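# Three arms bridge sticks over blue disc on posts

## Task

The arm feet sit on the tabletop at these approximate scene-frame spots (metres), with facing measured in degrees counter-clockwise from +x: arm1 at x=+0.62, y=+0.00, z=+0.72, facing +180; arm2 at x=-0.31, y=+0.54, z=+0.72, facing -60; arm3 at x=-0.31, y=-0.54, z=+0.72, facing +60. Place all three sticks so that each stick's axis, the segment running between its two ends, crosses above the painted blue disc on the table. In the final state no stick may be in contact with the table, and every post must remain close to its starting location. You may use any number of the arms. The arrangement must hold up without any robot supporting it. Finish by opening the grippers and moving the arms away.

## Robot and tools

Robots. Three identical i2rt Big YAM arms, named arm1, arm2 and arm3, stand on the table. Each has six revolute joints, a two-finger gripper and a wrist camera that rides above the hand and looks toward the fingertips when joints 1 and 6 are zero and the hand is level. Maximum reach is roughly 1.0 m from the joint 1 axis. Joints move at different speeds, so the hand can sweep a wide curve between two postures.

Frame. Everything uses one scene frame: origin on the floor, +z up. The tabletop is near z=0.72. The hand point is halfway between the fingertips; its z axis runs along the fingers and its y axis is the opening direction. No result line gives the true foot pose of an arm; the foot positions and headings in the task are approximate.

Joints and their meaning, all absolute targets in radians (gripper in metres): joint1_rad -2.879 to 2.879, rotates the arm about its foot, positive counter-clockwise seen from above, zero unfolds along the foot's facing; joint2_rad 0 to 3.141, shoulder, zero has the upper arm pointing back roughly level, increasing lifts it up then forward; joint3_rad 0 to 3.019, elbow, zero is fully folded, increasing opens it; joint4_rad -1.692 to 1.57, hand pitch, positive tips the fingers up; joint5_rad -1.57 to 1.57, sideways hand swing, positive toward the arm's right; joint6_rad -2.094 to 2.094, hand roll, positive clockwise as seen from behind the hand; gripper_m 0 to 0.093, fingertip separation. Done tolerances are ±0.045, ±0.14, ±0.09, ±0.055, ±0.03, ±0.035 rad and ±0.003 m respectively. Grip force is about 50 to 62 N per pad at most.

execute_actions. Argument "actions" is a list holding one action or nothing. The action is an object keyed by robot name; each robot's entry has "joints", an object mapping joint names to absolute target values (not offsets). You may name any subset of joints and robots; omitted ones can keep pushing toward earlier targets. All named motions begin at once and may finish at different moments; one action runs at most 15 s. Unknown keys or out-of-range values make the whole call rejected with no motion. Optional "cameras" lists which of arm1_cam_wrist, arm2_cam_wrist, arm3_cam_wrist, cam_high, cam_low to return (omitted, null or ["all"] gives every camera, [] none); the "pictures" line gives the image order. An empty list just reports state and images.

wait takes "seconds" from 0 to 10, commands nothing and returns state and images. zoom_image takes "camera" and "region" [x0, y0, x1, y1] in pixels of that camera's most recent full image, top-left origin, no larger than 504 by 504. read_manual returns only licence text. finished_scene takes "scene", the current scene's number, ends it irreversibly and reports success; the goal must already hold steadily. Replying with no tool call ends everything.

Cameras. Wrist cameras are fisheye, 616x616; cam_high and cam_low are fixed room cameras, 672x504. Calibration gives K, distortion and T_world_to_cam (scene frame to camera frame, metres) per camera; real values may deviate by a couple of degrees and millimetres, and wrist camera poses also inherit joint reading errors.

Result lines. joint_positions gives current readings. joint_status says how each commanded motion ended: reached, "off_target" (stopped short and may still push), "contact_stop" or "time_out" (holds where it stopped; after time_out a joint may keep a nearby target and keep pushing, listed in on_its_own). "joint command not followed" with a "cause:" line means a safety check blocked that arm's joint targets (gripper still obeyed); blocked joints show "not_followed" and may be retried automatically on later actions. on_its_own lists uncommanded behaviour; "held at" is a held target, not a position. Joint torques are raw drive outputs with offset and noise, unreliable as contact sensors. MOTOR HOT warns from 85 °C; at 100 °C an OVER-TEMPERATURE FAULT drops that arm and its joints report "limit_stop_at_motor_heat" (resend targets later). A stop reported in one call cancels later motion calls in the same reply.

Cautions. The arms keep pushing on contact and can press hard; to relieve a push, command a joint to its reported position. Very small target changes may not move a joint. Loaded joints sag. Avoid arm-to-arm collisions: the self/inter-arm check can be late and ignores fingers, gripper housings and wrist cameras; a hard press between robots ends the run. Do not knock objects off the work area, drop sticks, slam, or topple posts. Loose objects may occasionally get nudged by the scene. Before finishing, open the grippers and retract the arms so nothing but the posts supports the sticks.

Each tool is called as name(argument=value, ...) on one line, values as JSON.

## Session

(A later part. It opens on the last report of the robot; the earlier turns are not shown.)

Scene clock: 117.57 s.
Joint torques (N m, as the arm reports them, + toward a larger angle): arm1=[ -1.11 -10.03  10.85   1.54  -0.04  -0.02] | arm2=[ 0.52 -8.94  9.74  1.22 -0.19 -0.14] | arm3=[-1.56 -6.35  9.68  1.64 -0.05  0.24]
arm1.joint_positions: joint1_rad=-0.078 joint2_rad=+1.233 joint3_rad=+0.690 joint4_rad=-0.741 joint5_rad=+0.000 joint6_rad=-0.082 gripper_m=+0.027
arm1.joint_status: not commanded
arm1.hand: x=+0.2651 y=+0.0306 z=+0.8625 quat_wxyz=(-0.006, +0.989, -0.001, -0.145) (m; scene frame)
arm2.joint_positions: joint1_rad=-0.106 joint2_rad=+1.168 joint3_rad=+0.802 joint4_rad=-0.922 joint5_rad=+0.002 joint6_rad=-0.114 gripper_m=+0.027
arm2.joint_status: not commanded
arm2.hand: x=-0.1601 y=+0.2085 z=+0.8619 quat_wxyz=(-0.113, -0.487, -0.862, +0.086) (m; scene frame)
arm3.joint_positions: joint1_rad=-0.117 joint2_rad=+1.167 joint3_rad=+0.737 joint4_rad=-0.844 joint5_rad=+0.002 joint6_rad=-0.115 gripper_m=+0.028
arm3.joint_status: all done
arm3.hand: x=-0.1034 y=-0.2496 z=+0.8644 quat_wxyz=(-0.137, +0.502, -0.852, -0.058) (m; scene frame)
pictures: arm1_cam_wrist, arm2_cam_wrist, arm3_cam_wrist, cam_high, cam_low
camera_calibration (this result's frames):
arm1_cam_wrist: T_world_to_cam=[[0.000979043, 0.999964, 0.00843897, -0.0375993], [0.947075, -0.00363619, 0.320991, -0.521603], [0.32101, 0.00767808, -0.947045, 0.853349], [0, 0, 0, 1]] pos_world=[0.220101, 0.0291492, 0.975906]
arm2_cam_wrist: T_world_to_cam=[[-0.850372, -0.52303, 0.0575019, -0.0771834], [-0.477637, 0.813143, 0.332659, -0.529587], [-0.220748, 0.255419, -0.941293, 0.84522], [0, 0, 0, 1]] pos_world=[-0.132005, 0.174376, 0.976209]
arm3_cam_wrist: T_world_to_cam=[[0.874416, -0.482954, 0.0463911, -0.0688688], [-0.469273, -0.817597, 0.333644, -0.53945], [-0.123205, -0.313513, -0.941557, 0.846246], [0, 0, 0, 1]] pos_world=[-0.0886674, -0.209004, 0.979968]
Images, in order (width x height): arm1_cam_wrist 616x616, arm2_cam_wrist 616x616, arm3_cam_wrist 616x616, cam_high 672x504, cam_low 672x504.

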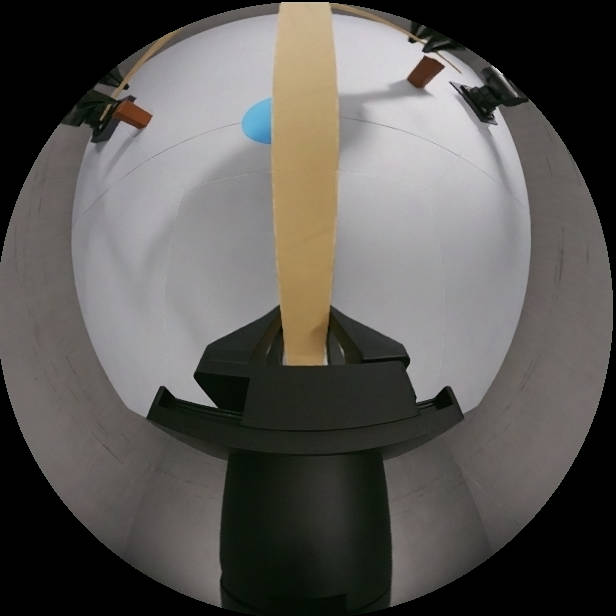

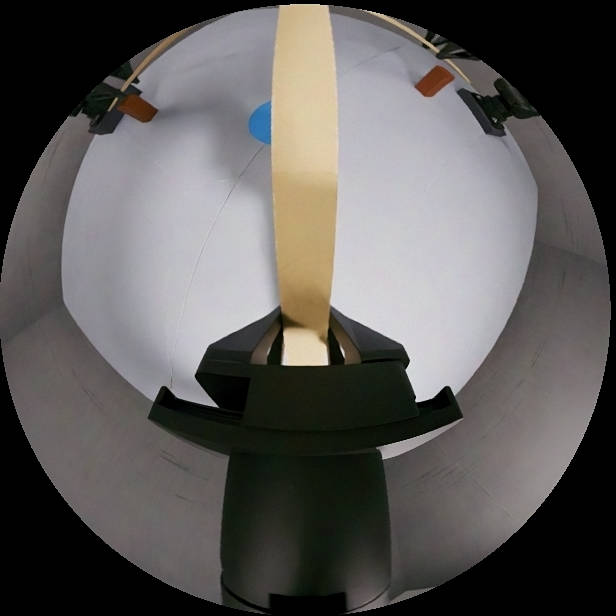

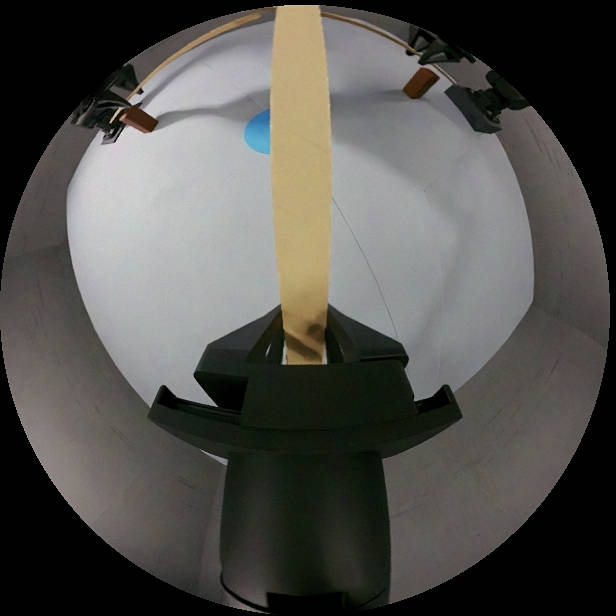

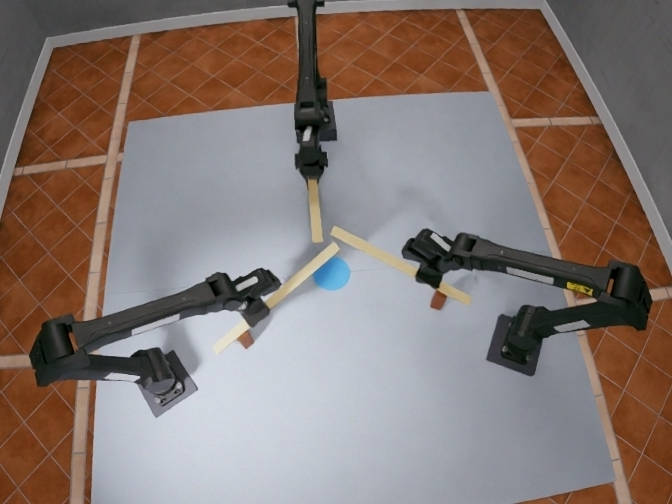

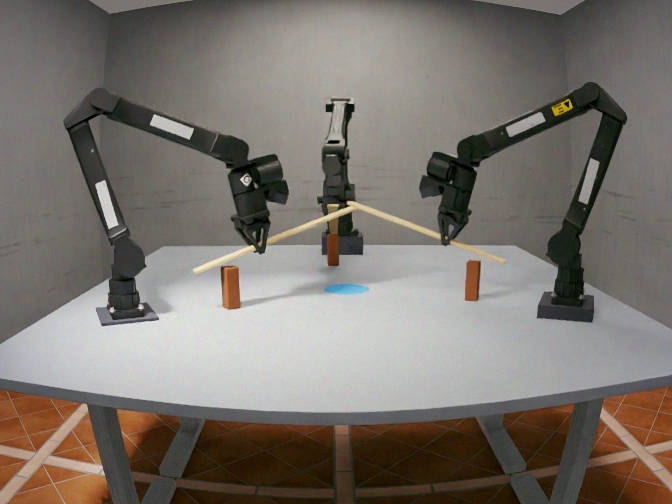

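zoom_image(camera="cam_low", region=[280, 180, 410, 280])

zoom_image(camera="cam_high", region=[270, 180, 400, 300])

Region (280, 180, 410, 280) of cam_low's 672x504 image, scaled by 3.877, with more detail than that image has; it fills the top 388 rows of this view, and the rest is white.

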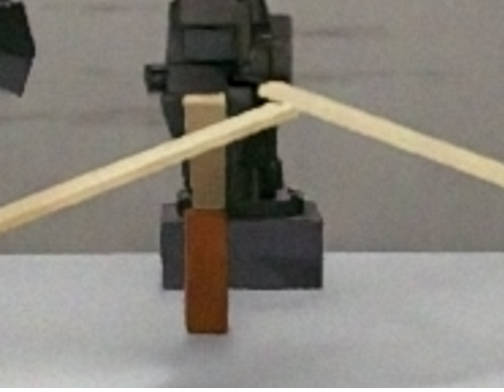

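Region (270, 180, 400, 300) of cam_high's 672x504 image, scaled by 3.877, with more detail than that image has; it fills the top 465 rows of this view, and the rest is white.

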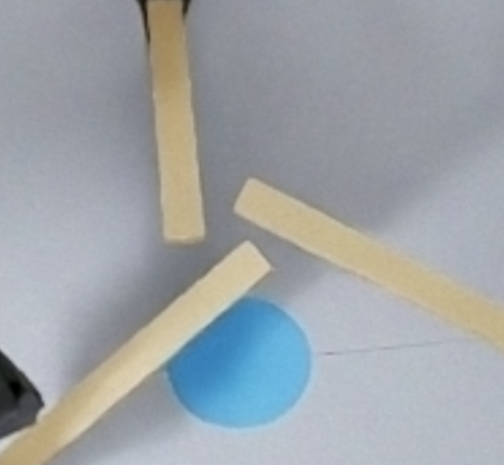

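execute_actions(actions=[{"arm1":{"joints":{"joint1_rad":-0.065,"joint2_rad":1.265,"joint3_rad":0.80,"joint4_rad":-0.725,"joint6_rad":-0.065}},"arm2":{"joints":{"joint1_rad":-0.09,"joint2_rad":1.205,"joint3_rad":0.918,"joint4_rad":-0.903,"joint6_rad":-0.072}},"arm3":{"joints":{"joint1_rad":-0.125,"joint2_rad":1.215,"joint3_rad":0.835,"joint4_rad":-0.815,"joint6_rad":-0.092}}}], cameras=["cam_high","cam_low"])

zoom_image(camera="cam_low", region=[280, 160, 410, 260])

zoom_image(camera="cam_high", region=[270, 180, 400, 300])

Scene clock: 129.87 s.
Joint torques (N m, as the arm reports them, + toward a larger angle): arm1=[-0.3  -9.9  13.35  1.38 -0.04  0.16] | arm2=[ 1.42 -8.64 12.68  1.16 -0.19  0.07] | arm3=[-1.98 -7.63 13.8   1.43 -0.11  0.19]
arm1.joint_positions: joint1_rad=-0.073 joint2_rad=+1.261 joint3_rad=+0.754 joint4_rad=-0.737 joint5_rad=+0.000 joint6_rad=-0.073 gripper_m=+0.027
arm1.joint_status: all done
arm1.hand: x=+0.2377 y=+0.0311 z=+0.8797 quat_wxyz=(-0.007, +0.986, -0.003, -0.166) (m; scene frame)
arm2.joint_positions: joint1_rad=-0.100 joint2_rad=+1.204 joint3_rad=+0.870 joint4_rad=-0.917 joint5_rad=+0.002 joint6_rad=-0.086 gripper_m=+0.027
arm2.joint_status: all done
arm2.hand: x=-0.1472 y=+0.1857 z=+0.8786 quat_wxyz=(-0.129, -0.495, -0.854, +0.094) (m; scene frame)
arm3.joint_positions: joint1_rad=-0.117 joint2_rad=+1.209 joint3_rad=+0.787 joint4_rad=-0.826 joint5_rad=+0.002 joint6_rad=-0.110 gripper_m=+0.028
arm3.joint_status: all done
arm3.hand: x=-0.0898 y=-0.2306 z=+0.8726 quat_wxyz=(-0.149, +0.498, -0.852, -0.064) (m; scene frame)
pictures: cam_high, cam_low
Images, in order (width x height): cam_high 672x504, cam_low 672x504.

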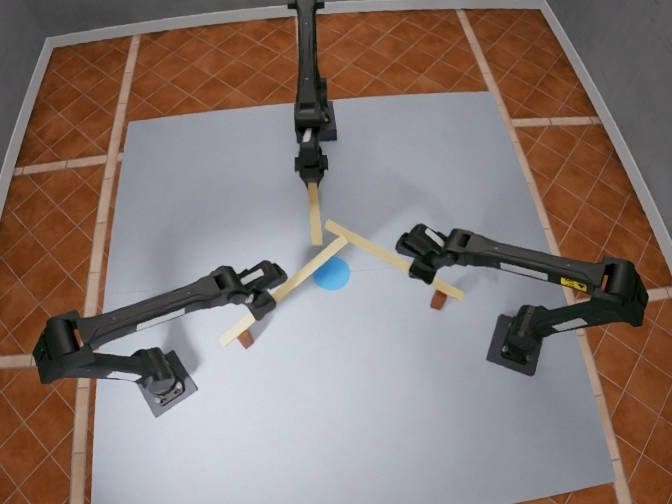

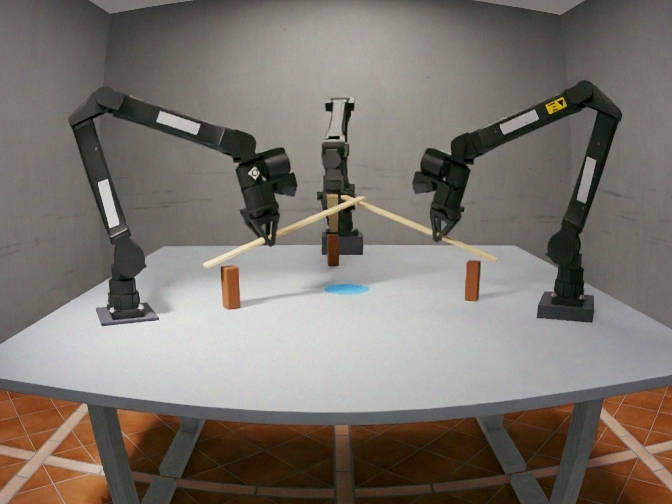

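Region (280, 160, 410, 260) of cam_low's 672x504 image, scaled by 3.877, with more detail than that image has; it fills the top 388 rows of this view, and the rest is white.

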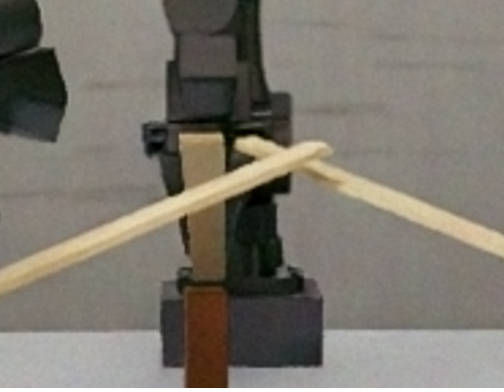

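Region (270, 180, 400, 300) of cam_high's 672x504 image, scaled by 3.877, with more detail than that image has; it fills the top 465 rows of this view, and the rest is white.

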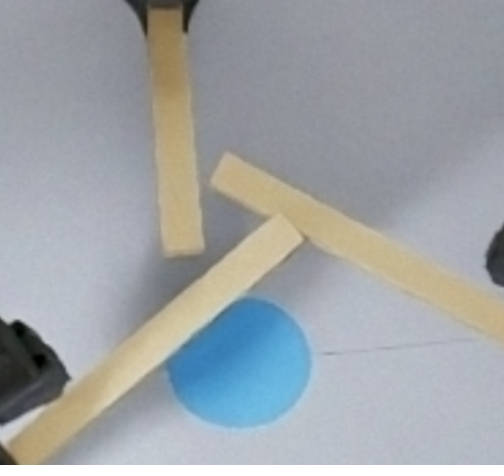

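execute_actions(actions=[{"arm1":{"joints":{"joint1_rad":-0.056,"joint2_rad":1.343,"joint3_rad":0.903,"joint6_rad":-0.058}},"arm2":{"joints":{"joint1_rad":-0.081,"joint2_rad":1.28,"joint3_rad":1.022,"joint6_rad":-0.062}},"arm3":{"joints":{"joint2_rad":1.293,"joint3_rad":0.942,"joint6_rad":-0.082}}}], cameras=["cam_high","cam_low"])

zoom_image(camera="cam_low", region=[190, 160, 510, 310])

zoom_image(camera="cam_high", region=[220, 150, 470, 360])

Scene clock: 134.63 s.
Joint torques (N m, as the arm reports them, + toward a larger angle): arm1=[ -0.33 -11.88  13.46   1.45  -0.04   0.16] | arm2=[  1.28 -10.51  12.86   1.16  -0.18   0.06] | arm3=[-1.6  -8.23 13.56  1.26 -0.04  0.2 ]
arm1.joint_positions: joint1_rad=-0.064 joint2_rad=+1.342 joint3_rad=+0.856 joint4_rad=-0.735 joint5_rad=+0.000 joint6_rad=-0.066 gripper_m=+0.027
arm1.joint_status: all done
arm1.hand: x=+0.1976 y=+0.0303 z=+0.8915 quat_wxyz=(-0.006, +0.984, -0.002, -0.177) (m; scene frame)
arm2.joint_positions: joint1_rad=-0.090 joint2_rad=+1.281 joint3_rad=+0.973 joint4_rad=-0.915 joint5_rad=+0.002 joint6_rad=-0.075 gripper_m=+0.027
arm2.joint_status: all done
arm2.hand: x=-0.1269 y=+0.1522 z=+0.8948 quat_wxyz=(-0.142, -0.494, -0.852, +0.101) (m; scene frame)
arm3.joint_positions: joint1_rad=-0.117 joint2_rad=+1.288 joint3_rad=+0.897 joint4_rad=-0.823 joint5_rad=+0.002 joint6_rad=-0.100 gripper_m=+0.028
arm3.joint_status: all done
arm3.hand: x=-0.0651 y=-0.1959 z=+0.8910 quat_wxyz=(-0.164, +0.493, -0.852, -0.072) (m; scene frame)
pictures: cam_high, cam_low
Images, in order (width x height): cam_high 672x504, cam_low 672x504.

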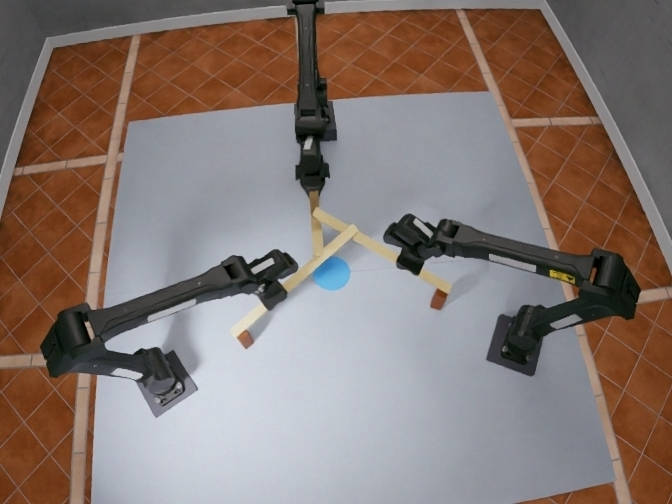

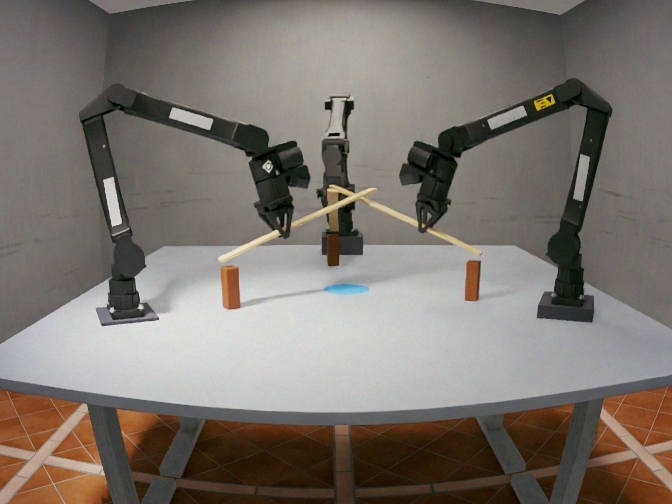

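Region (190, 160, 510, 310) of cam_low's 672x504 image, scaled by 1.575, with more detail than that image has; it fills the top 236 rows of this view, and the rest is white.

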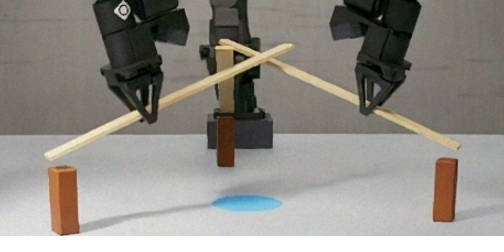

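Region (220, 150, 470, 360) of cam_high's 672x504 image, scaled by 2.016, with more detail than that image has; it fills the top 423 rows of this view, and the rest is white.

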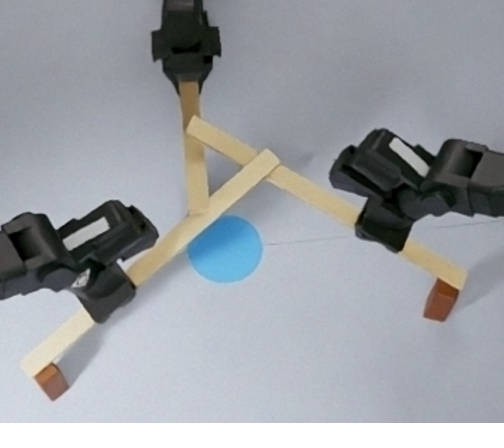

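zoom_image(camera="cam_high", region=[285, 190, 375, 290])

zoom_image(camera="cam_low", region=[290, 170, 400, 270])

Region (285, 190, 375, 290) of cam_high's 672x504 image, scaled by 5.040, with more detail than that image has; it fills the left 454 columns of this view, and the rest is white.

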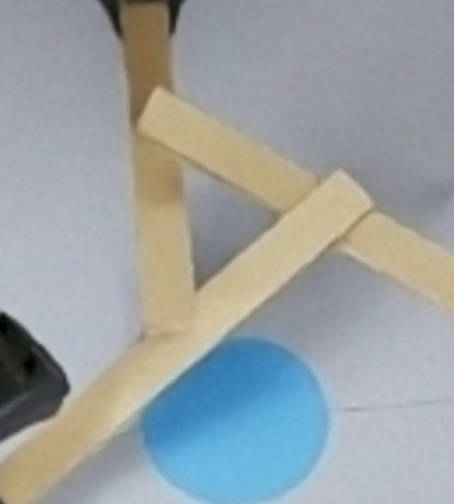

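Region (290, 170, 400, 270) of cam_low's 672x504 image, scaled by 4.582, with more detail than that image has; it fills the top 458 rows of this view, and the rest is white.

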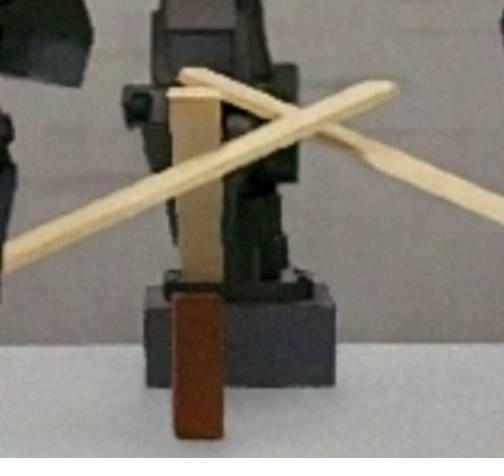

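execute_actions(actions=[{"arm1":{"joints":{"joint2_rad":1.503,"joint3_rad":0.984,"joint4_rad":-0.84}},"arm2":{"joints":{"joint2_rad":1.426,"joint3_rad":1.066,"joint4_rad":-1.0}},"arm3":{"joints":{"joint2_rad":1.442,"joint3_rad":1.0,"joint4_rad":-0.921}}}], cameras=["cam_high","cam_low"])

zoom_image(camera="cam_low", region=[190, 180, 360, 310])

zoom_image(camera="cam_low", region=[330, 180, 500, 310])

zoom_image(camera="cam_high", region=[220, 150, 470, 360])

Scene clock: 142.93 s.
Joint torques (N m, as the arm reports them, + toward a larger angle): arm1=[ -0.3  -14.89  12.08   0.47  -0.04   0.16] | arm2=[  1.27 -13.71  11.49   0.12  -0.19   0.06] | arm3=[ -1.98 -11.36  12.28   0.79  -0.08   0.19]
arm1.joint_positions: joint1_rad=-0.064 joint2_rad=+1.508 joint3_rad=+0.946 joint4_rad=-0.834 joint5_rad=+0.000 joint6_rad=-0.065 gripper_m=+0.027
arm1.joint_status: all done
arm1.hand: x=+0.1895 y=+0.0304 z=+0.8533 quat_wxyz=(+0.000, +0.996, -0.002, -0.091) (m; scene frame)
arm2.joint_positions: joint1_rad=-0.090 joint2_rad=+1.439 joint3_rad=+1.026 joint4_rad=-0.992 joint5_rad=+0.002 joint6_rad=-0.075 gripper_m=+0.027
arm2.joint_status: all done
arm2.hand: x=-0.1256 y=+0.1489 z=+0.8483 quat_wxyz=(-0.067, -0.500, -0.862, +0.050) (m; scene frame)
arm3.joint_positions: joint1_rad=-0.117 joint2_rad=+1.446 joint3_rad=+0.962 joint4_rad=-0.916 joint5_rad=+0.002 joint6_rad=-0.099 gripper_m=+0.028
arm3.joint_status: all done
arm3.hand: x=-0.0638 y=-0.1944 z=+0.8486 quat_wxyz=(-0.080, +0.498, -0.863, -0.034) (m; scene frame)
pictures: cam_high, cam_low
Images, in order (width x height): cam_high 672x504, cam_low 672x504.

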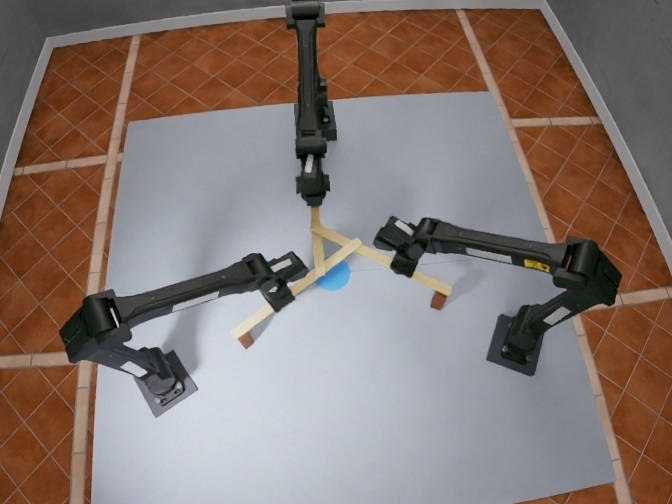

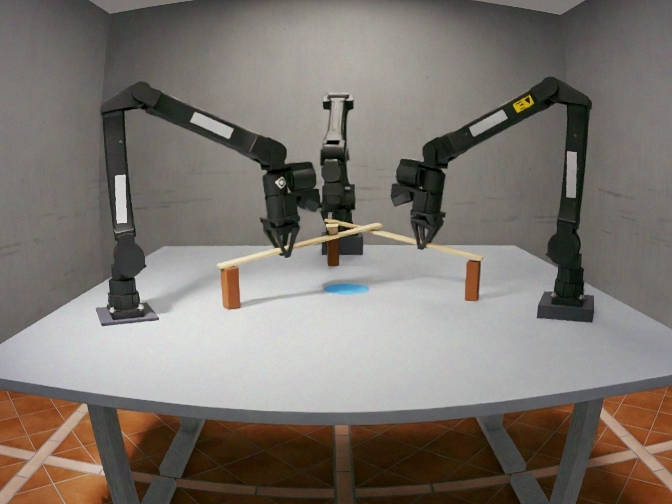

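Region (190, 180, 360, 310) of cam_low's 672x504 image, scaled by 2.965, with more detail than that image has; it fills the top 385 rows of this view, and the rest is white.

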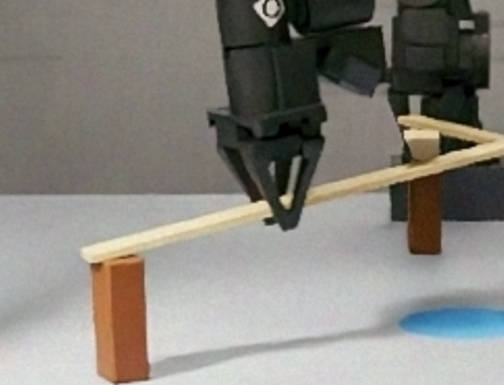

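Region (330, 180, 500, 310) of cam_low's 672x504 image, scaled by 2.965, with more detail than that image has; it fills the top 385 rows of this view, and the rest is white.

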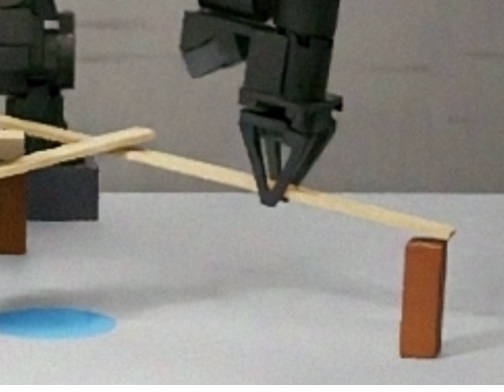

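Region (220, 150, 470, 360) of cam_high's 672x504 image, scaled by 2.016, with more detail than that image has; it fills the top 423 rows of this view, and the rest is white.

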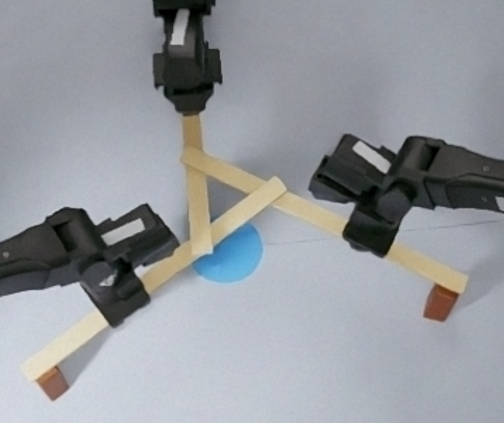

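zoom_image(camera="cam_high", region=[400, 260, 470, 320])

zoom_image(camera="cam_high", region=[215, 300, 285, 360])

execute_actions(actions=[], cameras=["arm1_cam_wrist","arm2_cam_wrist","arm3_cam_wrist"])

Region (400, 260, 470, 320) of cam_high's 672x504 image, scaled by 7.200, with more detail than that image has; it fills the top 432 rows of this view, and the rest is white.

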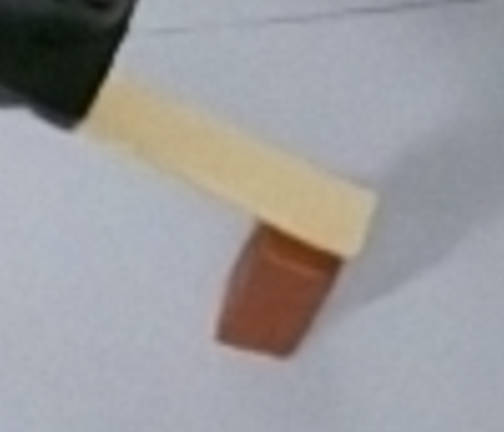

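Region (215, 300, 285, 360) of cam_high's 672x504 image, scaled by 7.200, with more detail than that image has; it fills the top 432 rows of this view, and the rest is white.

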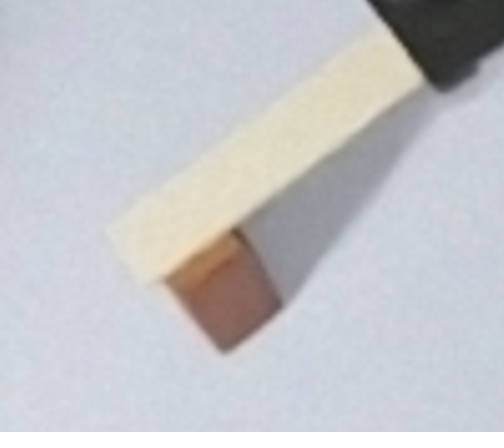

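Scene clock: 146.40 s.
Joint torques (N m, as the arm reports them, + toward a larger angle): arm1=[ -0.28 -14.75  12.06   0.47  -0.04   0.16] | arm2=[  1.26 -13.68  11.47   0.14  -0.18   0.06] | arm3=[ -1.83 -12.18  12.53   0.62  -0.06   0.22]
arm1.joint_positions: joint1_rad=-0.064 joint2_rad=+1.508 joint3_rad=+0.946 joint4_rad=-0.834 joint5_rad=+0.000 joint6_rad=-0.065 gripper_m=+0.027
arm1.joint_status: all done
arm1.hand: x=+0.1895 y=+0.0304 z=+0.8533 quat_wxyz=(+0.000, +0.996, -0.002, -0.091) (m; scene frame)
arm2.joint_positions: joint1_rad=-0.090 joint2_rad=+1.439 joint3_rad=+1.026 joint4_rad=-0.992 joint5_rad=+0.002 joint6_rad=-0.075 gripper_m=+0.027
arm2.joint_status: all done
arm2.hand: x=-0.1256 y=+0.1489 z=+0.8483 quat_wxyz=(-0.067, -0.500, -0.862, +0.050) (m; scene frame)
arm3.joint_positions: joint1_rad=-0.117 joint2_rad=+1.446 joint3_rad=+0.962 joint4_rad=-0.916 joint5_rad=+0.002 joint6_rad=-0.099 gripper_m=+0.028
arm3.joint_status: all done
arm3.hand: x=-0.0638 y=-0.1944 z=+0.8486 quat_wxyz=(-0.080, +0.498, -0.863, -0.034) (m; scene frame)
pictures: arm1_cam_wrist, arm2_cam_wrist, arm3_cam_wrist
camera_calibration (this result's frames):
arm1_cam_wrist: T_world_to_cam=[[0.0012655, 0.999993, -0.00352386, -0.0271241], [0.906254, 0.000342795, 0.422734, -0.526261], [0.422733, -0.00372848, -0.906247, 0.815243], [0, 0, 0, 1]] pos_world=[0.132331, 0.030344, 0.961184]
arm2_cam_wrist: T_world_to_cam=[[-0.860605, -0.507975, 0.0363454, -0.0637729], [-0.442897, 0.781758, 0.438972, -0.541284], [-0.2514, 0.361684, -0.897765, 0.798695], [0, 0, 0, 1]] pos_world=[-0.0938245, 0.101883, 0.956967]
arm3_cam_wrist: T_world_to_cam=[[0.869307, -0.493438, 0.0287175, -0.0634583], [-0.452607, -0.771334, 0.447428, -0.557071], [-0.198627, -0.40195, -0.893859, 0.791041], [0, 0, 0, 1]] pos_world=[-0.0398474, -0.143042, 0.95815]
Images, in order (width x height): arm1_cam_wrist 616x616, arm2_cam_wrist 616x616, arm3_cam_wrist 616x616.

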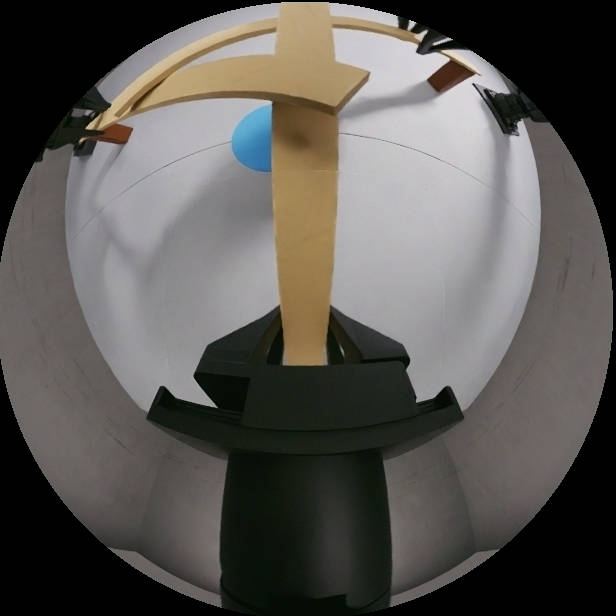

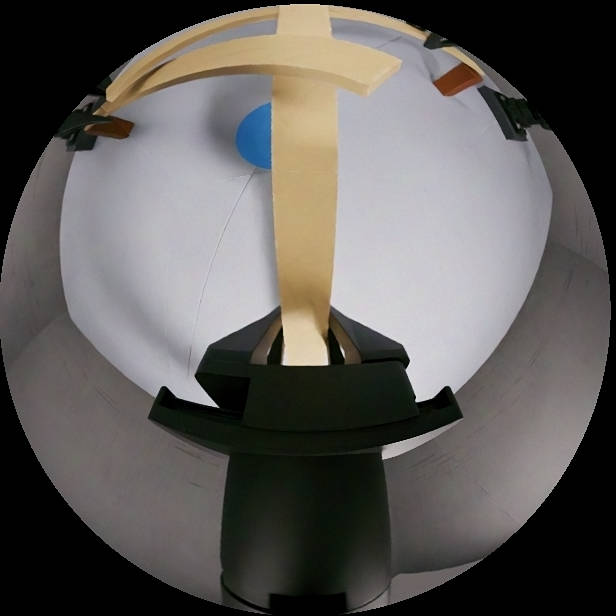

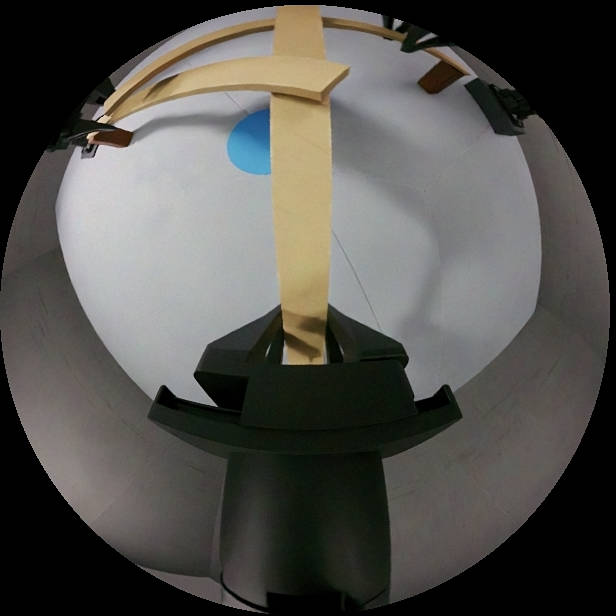

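execute_actions(actions=[{"arm1":{"joints":{"joint2_rad":1.528,"joint4_rad":-0.865}},"arm2":{"joints":{"joint2_rad":1.442,"joint4_rad":-1.02}},"arm3":{"joints":{"joint2_rad":1.456,"joint4_rad":-0.945}}}], cameras=["cam_low"])

zoom_image(camera="cam_low", region=[200, 190, 500, 310])

Scene clock: 153.83 s.
Joint torques (N m, as the arm reports them, + toward a larger angle): arm1=[ -0.31 -13.18  11.94   0.3   -0.04   0.16] | arm2=[  1.33 -12.09  11.45   0.05  -0.19   0.06] | arm3=[ -1.61 -10.96  12.24   0.6   -0.12   0.26]
arm1.joint_positions: joint1_rad=-0.064 joint2_rad=+1.514 joint3_rad=+0.946 joint4_rad=-0.856 joint5_rad=+0.000 joint6_rad=-0.065 gripper_m=+0.027
arm1.joint_status: all done
arm1.hand: x=+0.1951 y=+0.0300 z=+0.8501 quat_wxyz=(+0.001, +0.997, -0.002, -0.077) (m; scene frame)
arm2.joint_positions: joint1_rad=-0.090 joint2_rad=+1.439 joint3_rad=+1.026 joint4_rad=-1.010 joint5_rad=+0.002 joint6_rad=-0.075 gripper_m=+0.027
arm2.joint_status: all done
arm2.hand: x=-0.1275 y=+0.1530 z=+0.8476 quat_wxyz=(-0.060, -0.501, -0.862, +0.045) (m; scene frame)
arm3.joint_positions: joint1_rad=-0.117 joint2_rad=+1.446 joint3_rad=+0.962 joint4_rad=-0.938 joint5_rad=+0.002 joint6_rad=-0.099 gripper_m=+0.028
arm3.joint_status: all done
arm3.hand: x=-0.0670 y=-0.1988 z=+0.8478 quat_wxyz=(-0.070, +0.499, -0.863, -0.029) (m; scene frame)
pictures: cam_low
Images, in order (width x height): cam_low 672x504.

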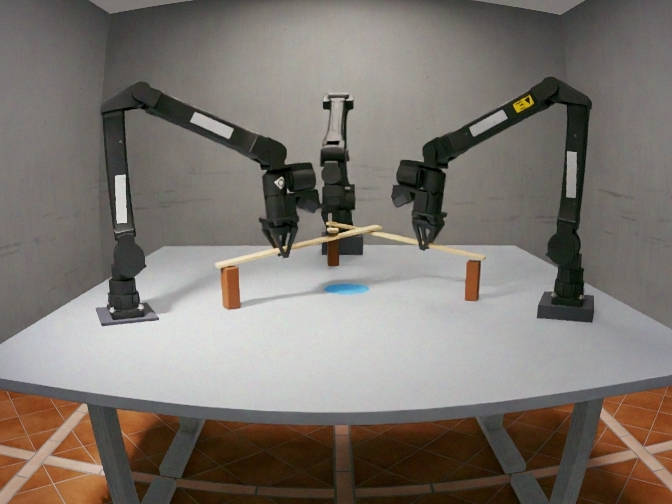

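Region (200, 190, 500, 310) of cam_low's 672x504 image, scaled by 1.680, with more detail than that image has; it fills the top 202 rows of this view, and the rest is white.

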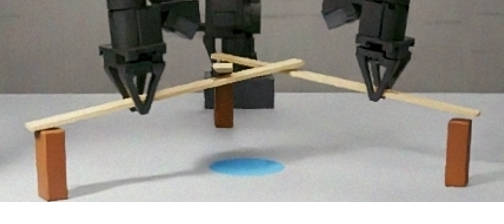

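Small shoulder changes are held by friction, so I'm commanding a slightly larger step down.

execute_actions(actions=[{"arm1":{"joints":{"joint2_rad":1.545}},"arm2":{"joints":{"joint2_rad":1.462}},"arm3":{"joints":{"joint2_rad":1.476}}}], cameras=["cam_low"])

zoom_image(camera="cam_low", region=[200, 190, 500, 310])

Scene clock: 156.43 s.
Joint torques (N m, as the arm reports them, + toward a larger angle): arm1=[ -0.34 -13.22  11.88   0.36  -0.04   0.16] | arm2=[  1.2  -11.82  11.41   0.09  -0.19   0.06] | arm3=[-0.82 -9.01 12.25  0.59 -0.04  0.22]
arm1.joint_positions: joint1_rad=-0.064 joint2_rad=+1.531 joint3_rad=+0.946 joint4_rad=-0.859 joint5_rad=+0.000 joint6_rad=-0.065 gripper_m=+0.027
arm1.joint_status: all done
arm1.hand: x=+0.1971 y=+0.0298 z=+0.8432 quat_wxyz=(+0.001, +0.998, -0.002, -0.067) (m; scene frame)
arm2.joint_positions: joint1_rad=-0.090 joint2_rad=+1.452 joint3_rad=+1.026 joint4_rad=-1.011 joint5_rad=+0.002 joint6_rad=-0.074 gripper_m=+0.027
arm2.joint_status: all done
arm2.hand: x=-0.1277 y=+0.1532 z=+0.8425 quat_wxyz=(-0.055, -0.501, -0.863, +0.041) (m; scene frame)
arm3.joint_positions: joint1_rad=-0.117 joint2_rad=+1.461 joint3_rad=+0.962 joint4_rad=-0.939 joint5_rad=+0.002 joint6_rad=-0.098 gripper_m=+0.028
arm3.joint_status: all done
arm3.hand: x=-0.0674 y=-0.1994 z=+0.8419 quat_wxyz=(-0.063, +0.499, -0.864, -0.026) (m; scene frame)
pictures: cam_low
Images, in order (width x height): cam_low 672x504.

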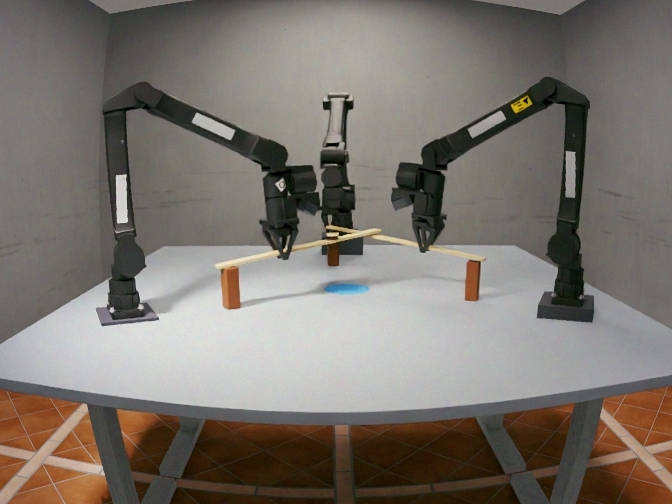

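Region (200, 190, 500, 310) of cam_low's 672x504 image, scaled by 1.680, with more detail than that image has; it fills the top 202 rows of this view, and the rest is white.

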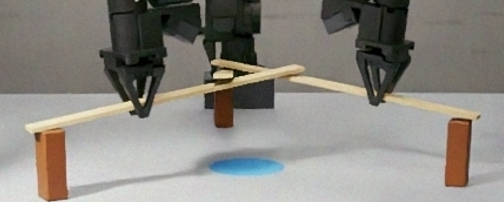

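execute_actions(actions=[{"arm1":{"joints":{"gripper_m":0.06}},"arm2":{"joints":{"gripper_m":0.06}},"arm3":{"joints":{"gripper_m":0.06}}}], cameras=["cam_low","cam_high"])

Scene clock: 159.10 s.
Joint torques (N m, as the arm reports them, + toward a larger angle): arm1=[ -0.32 -13.26  11.85   0.39  -0.04   0.16] | arm2=[  1.31 -11.7   11.42   0.    -0.18   0.05] | arm3=[-1.92 -9.93 12.14  0.41 -0.1   0.27]
arm1.joint_positions: joint1_rad=-0.064 joint2_rad=+1.531 joint3_rad=+0.946 joint4_rad=-0.859 joint5_rad=+0.000 joint6_rad=-0.065 gripper_m=+0.060
arm1.joint_status: all done
arm1.hand: x=+0.1971 y=+0.0298 z=+0.8432 quat_wxyz=(+0.001, +0.998, -0.002, -0.067) (m; scene frame)
arm2.joint_positions: joint1_rad=-0.090 joint2_rad=+1.452 joint3_rad=+1.026 joint4_rad=-1.011 joint5_rad=+0.002 joint6_rad=-0.074 gripper_m=+0.060
arm2.joint_status: all done
arm2.hand: x=-0.1277 y=+0.1532 z=+0.8425 quat_wxyz=(-0.055, -0.501, -0.863, +0.041) (m; scene frame)
arm3.joint_positions: joint1_rad=-0.117 joint2_rad=+1.461 joint3_rad=+0.962 joint4_rad=-0.939 joint5_rad=+0.002 joint6_rad=-0.098 gripper_m=+0.060
arm3.joint_status: all done
arm3.hand: x=-0.0674 y=-0.1994 z=+0.8419 quat_wxyz=(-0.063, +0.499, -0.864, -0.026) (m; scene frame)
pictures: cam_high, cam_low
Images, in order (width x height): cam_high 672x504, cam_low 672x504.

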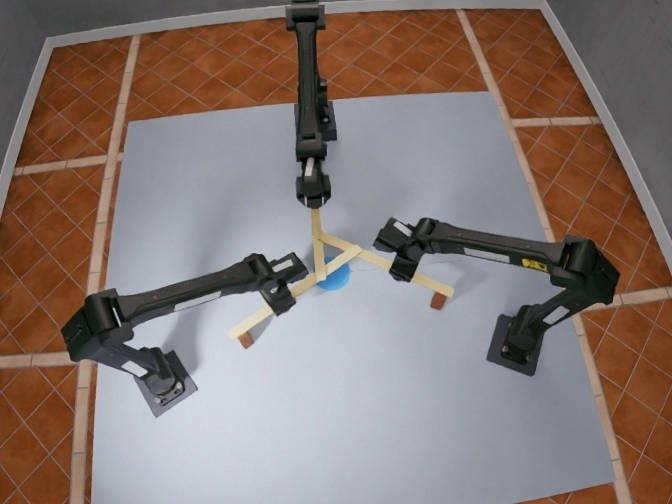

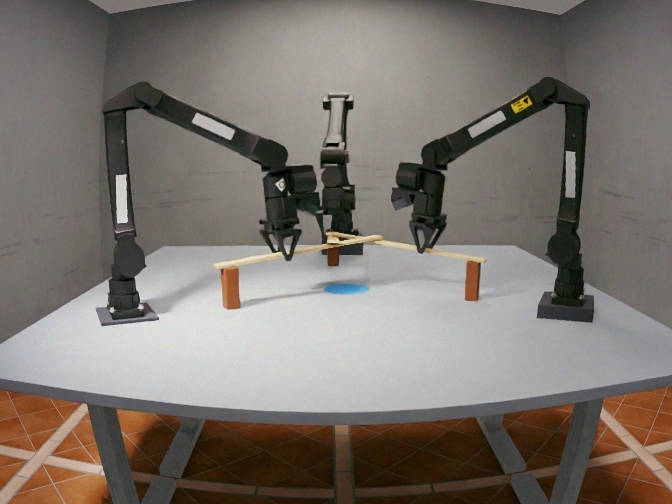

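execute_actions(actions=[{"arm1":{"joints":{"joint2_rad":1.0,"joint4_rad":-1.2}},"arm2":{"joints":{"joint2_rad":0.95,"joint4_rad":-1.3}},"arm3":{"joints":{"joint2_rad":0.95,"joint4_rad":-1.25}}}], cameras=["cam_low","cam_high"])

zoom_image(camera="cam_high", region=[220, 150, 470, 360])

Scene clock: 162.23 s.
Joint torques (N m, as the arm reports them, + toward a larger angle): arm1=[-0.38 -6.28 13.94  0.6  -0.04  0.16] | arm2=[ 1.17 -4.29 12.36  0.45 -0.18  0.06] | arm3=[-1.39 -2.68 13.68  0.93 -0.08  0.25]
arm1.joint_positions: joint1_rad=-0.064 joint2_rad=+0.992 joint3_rad=+0.946 joint4_rad=-1.190 joint5_rad=+0.000 joint6_rad=-0.065 gripper_m=+0.060
arm1.joint_status: all done
arm1.hand: x=+0.2885 y=+0.0256 z=+1.0208 quat_wxyz=(-0.006, +0.985, -0.002, -0.170) (m; scene frame)
arm2.joint_positions: joint1_rad=-0.090 joint2_rad=+0.942 joint3_rad=+1.029 joint4_rad=-1.291 joint5_rad=+0.002 joint6_rad=-0.074 gripper_m=+0.060
arm2.joint_status: all done
arm2.hand: x=-0.1711 y=+0.2462 z=+1.0094 quat_wxyz=(-0.150, -0.494, -0.850, +0.106) (m; scene frame)
arm3.joint_positions: joint1_rad=-0.117 joint2_rad=+0.937 joint3_rad=+0.962 joint4_rad=-1.243 joint5_rad=+0.002 joint6_rad=-0.098 gripper_m=+0.060
arm3.joint_status: all done
arm3.hand: x=-0.1244 y=-0.2782 z=+1.0084 quat_wxyz=(-0.162, +0.492, -0.852, -0.071) (m; scene frame)
pictures: cam_high, cam_low
Images, in order (width x height): cam_high 672x504, cam_low 672x504.

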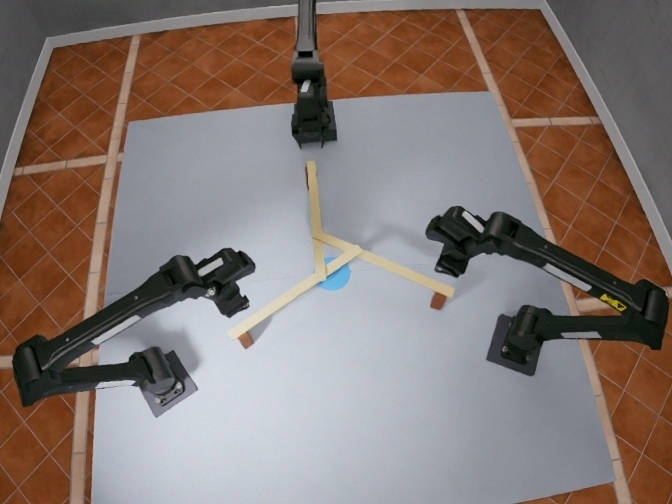

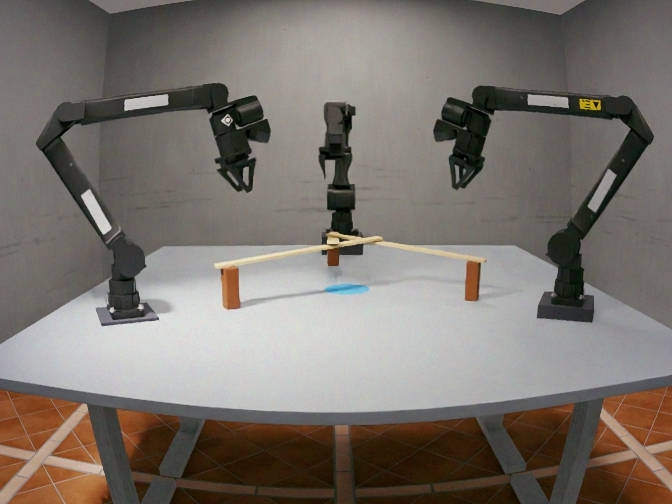

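Region (220, 150, 470, 360) of cam_high's 672x504 image, scaled by 2.016, with more detail than that image has; it fills the top 423 rows of this view, and the rest is white.

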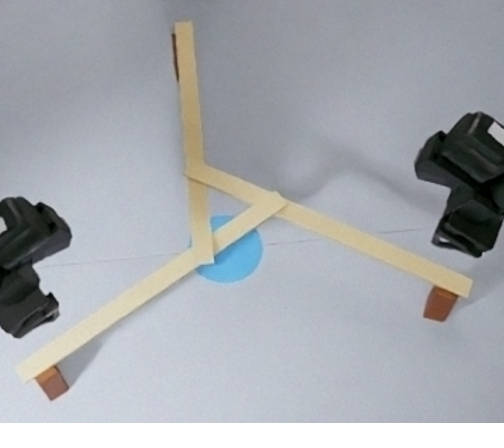

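finished_scene(scene=1)

The scene is finished: the task was done.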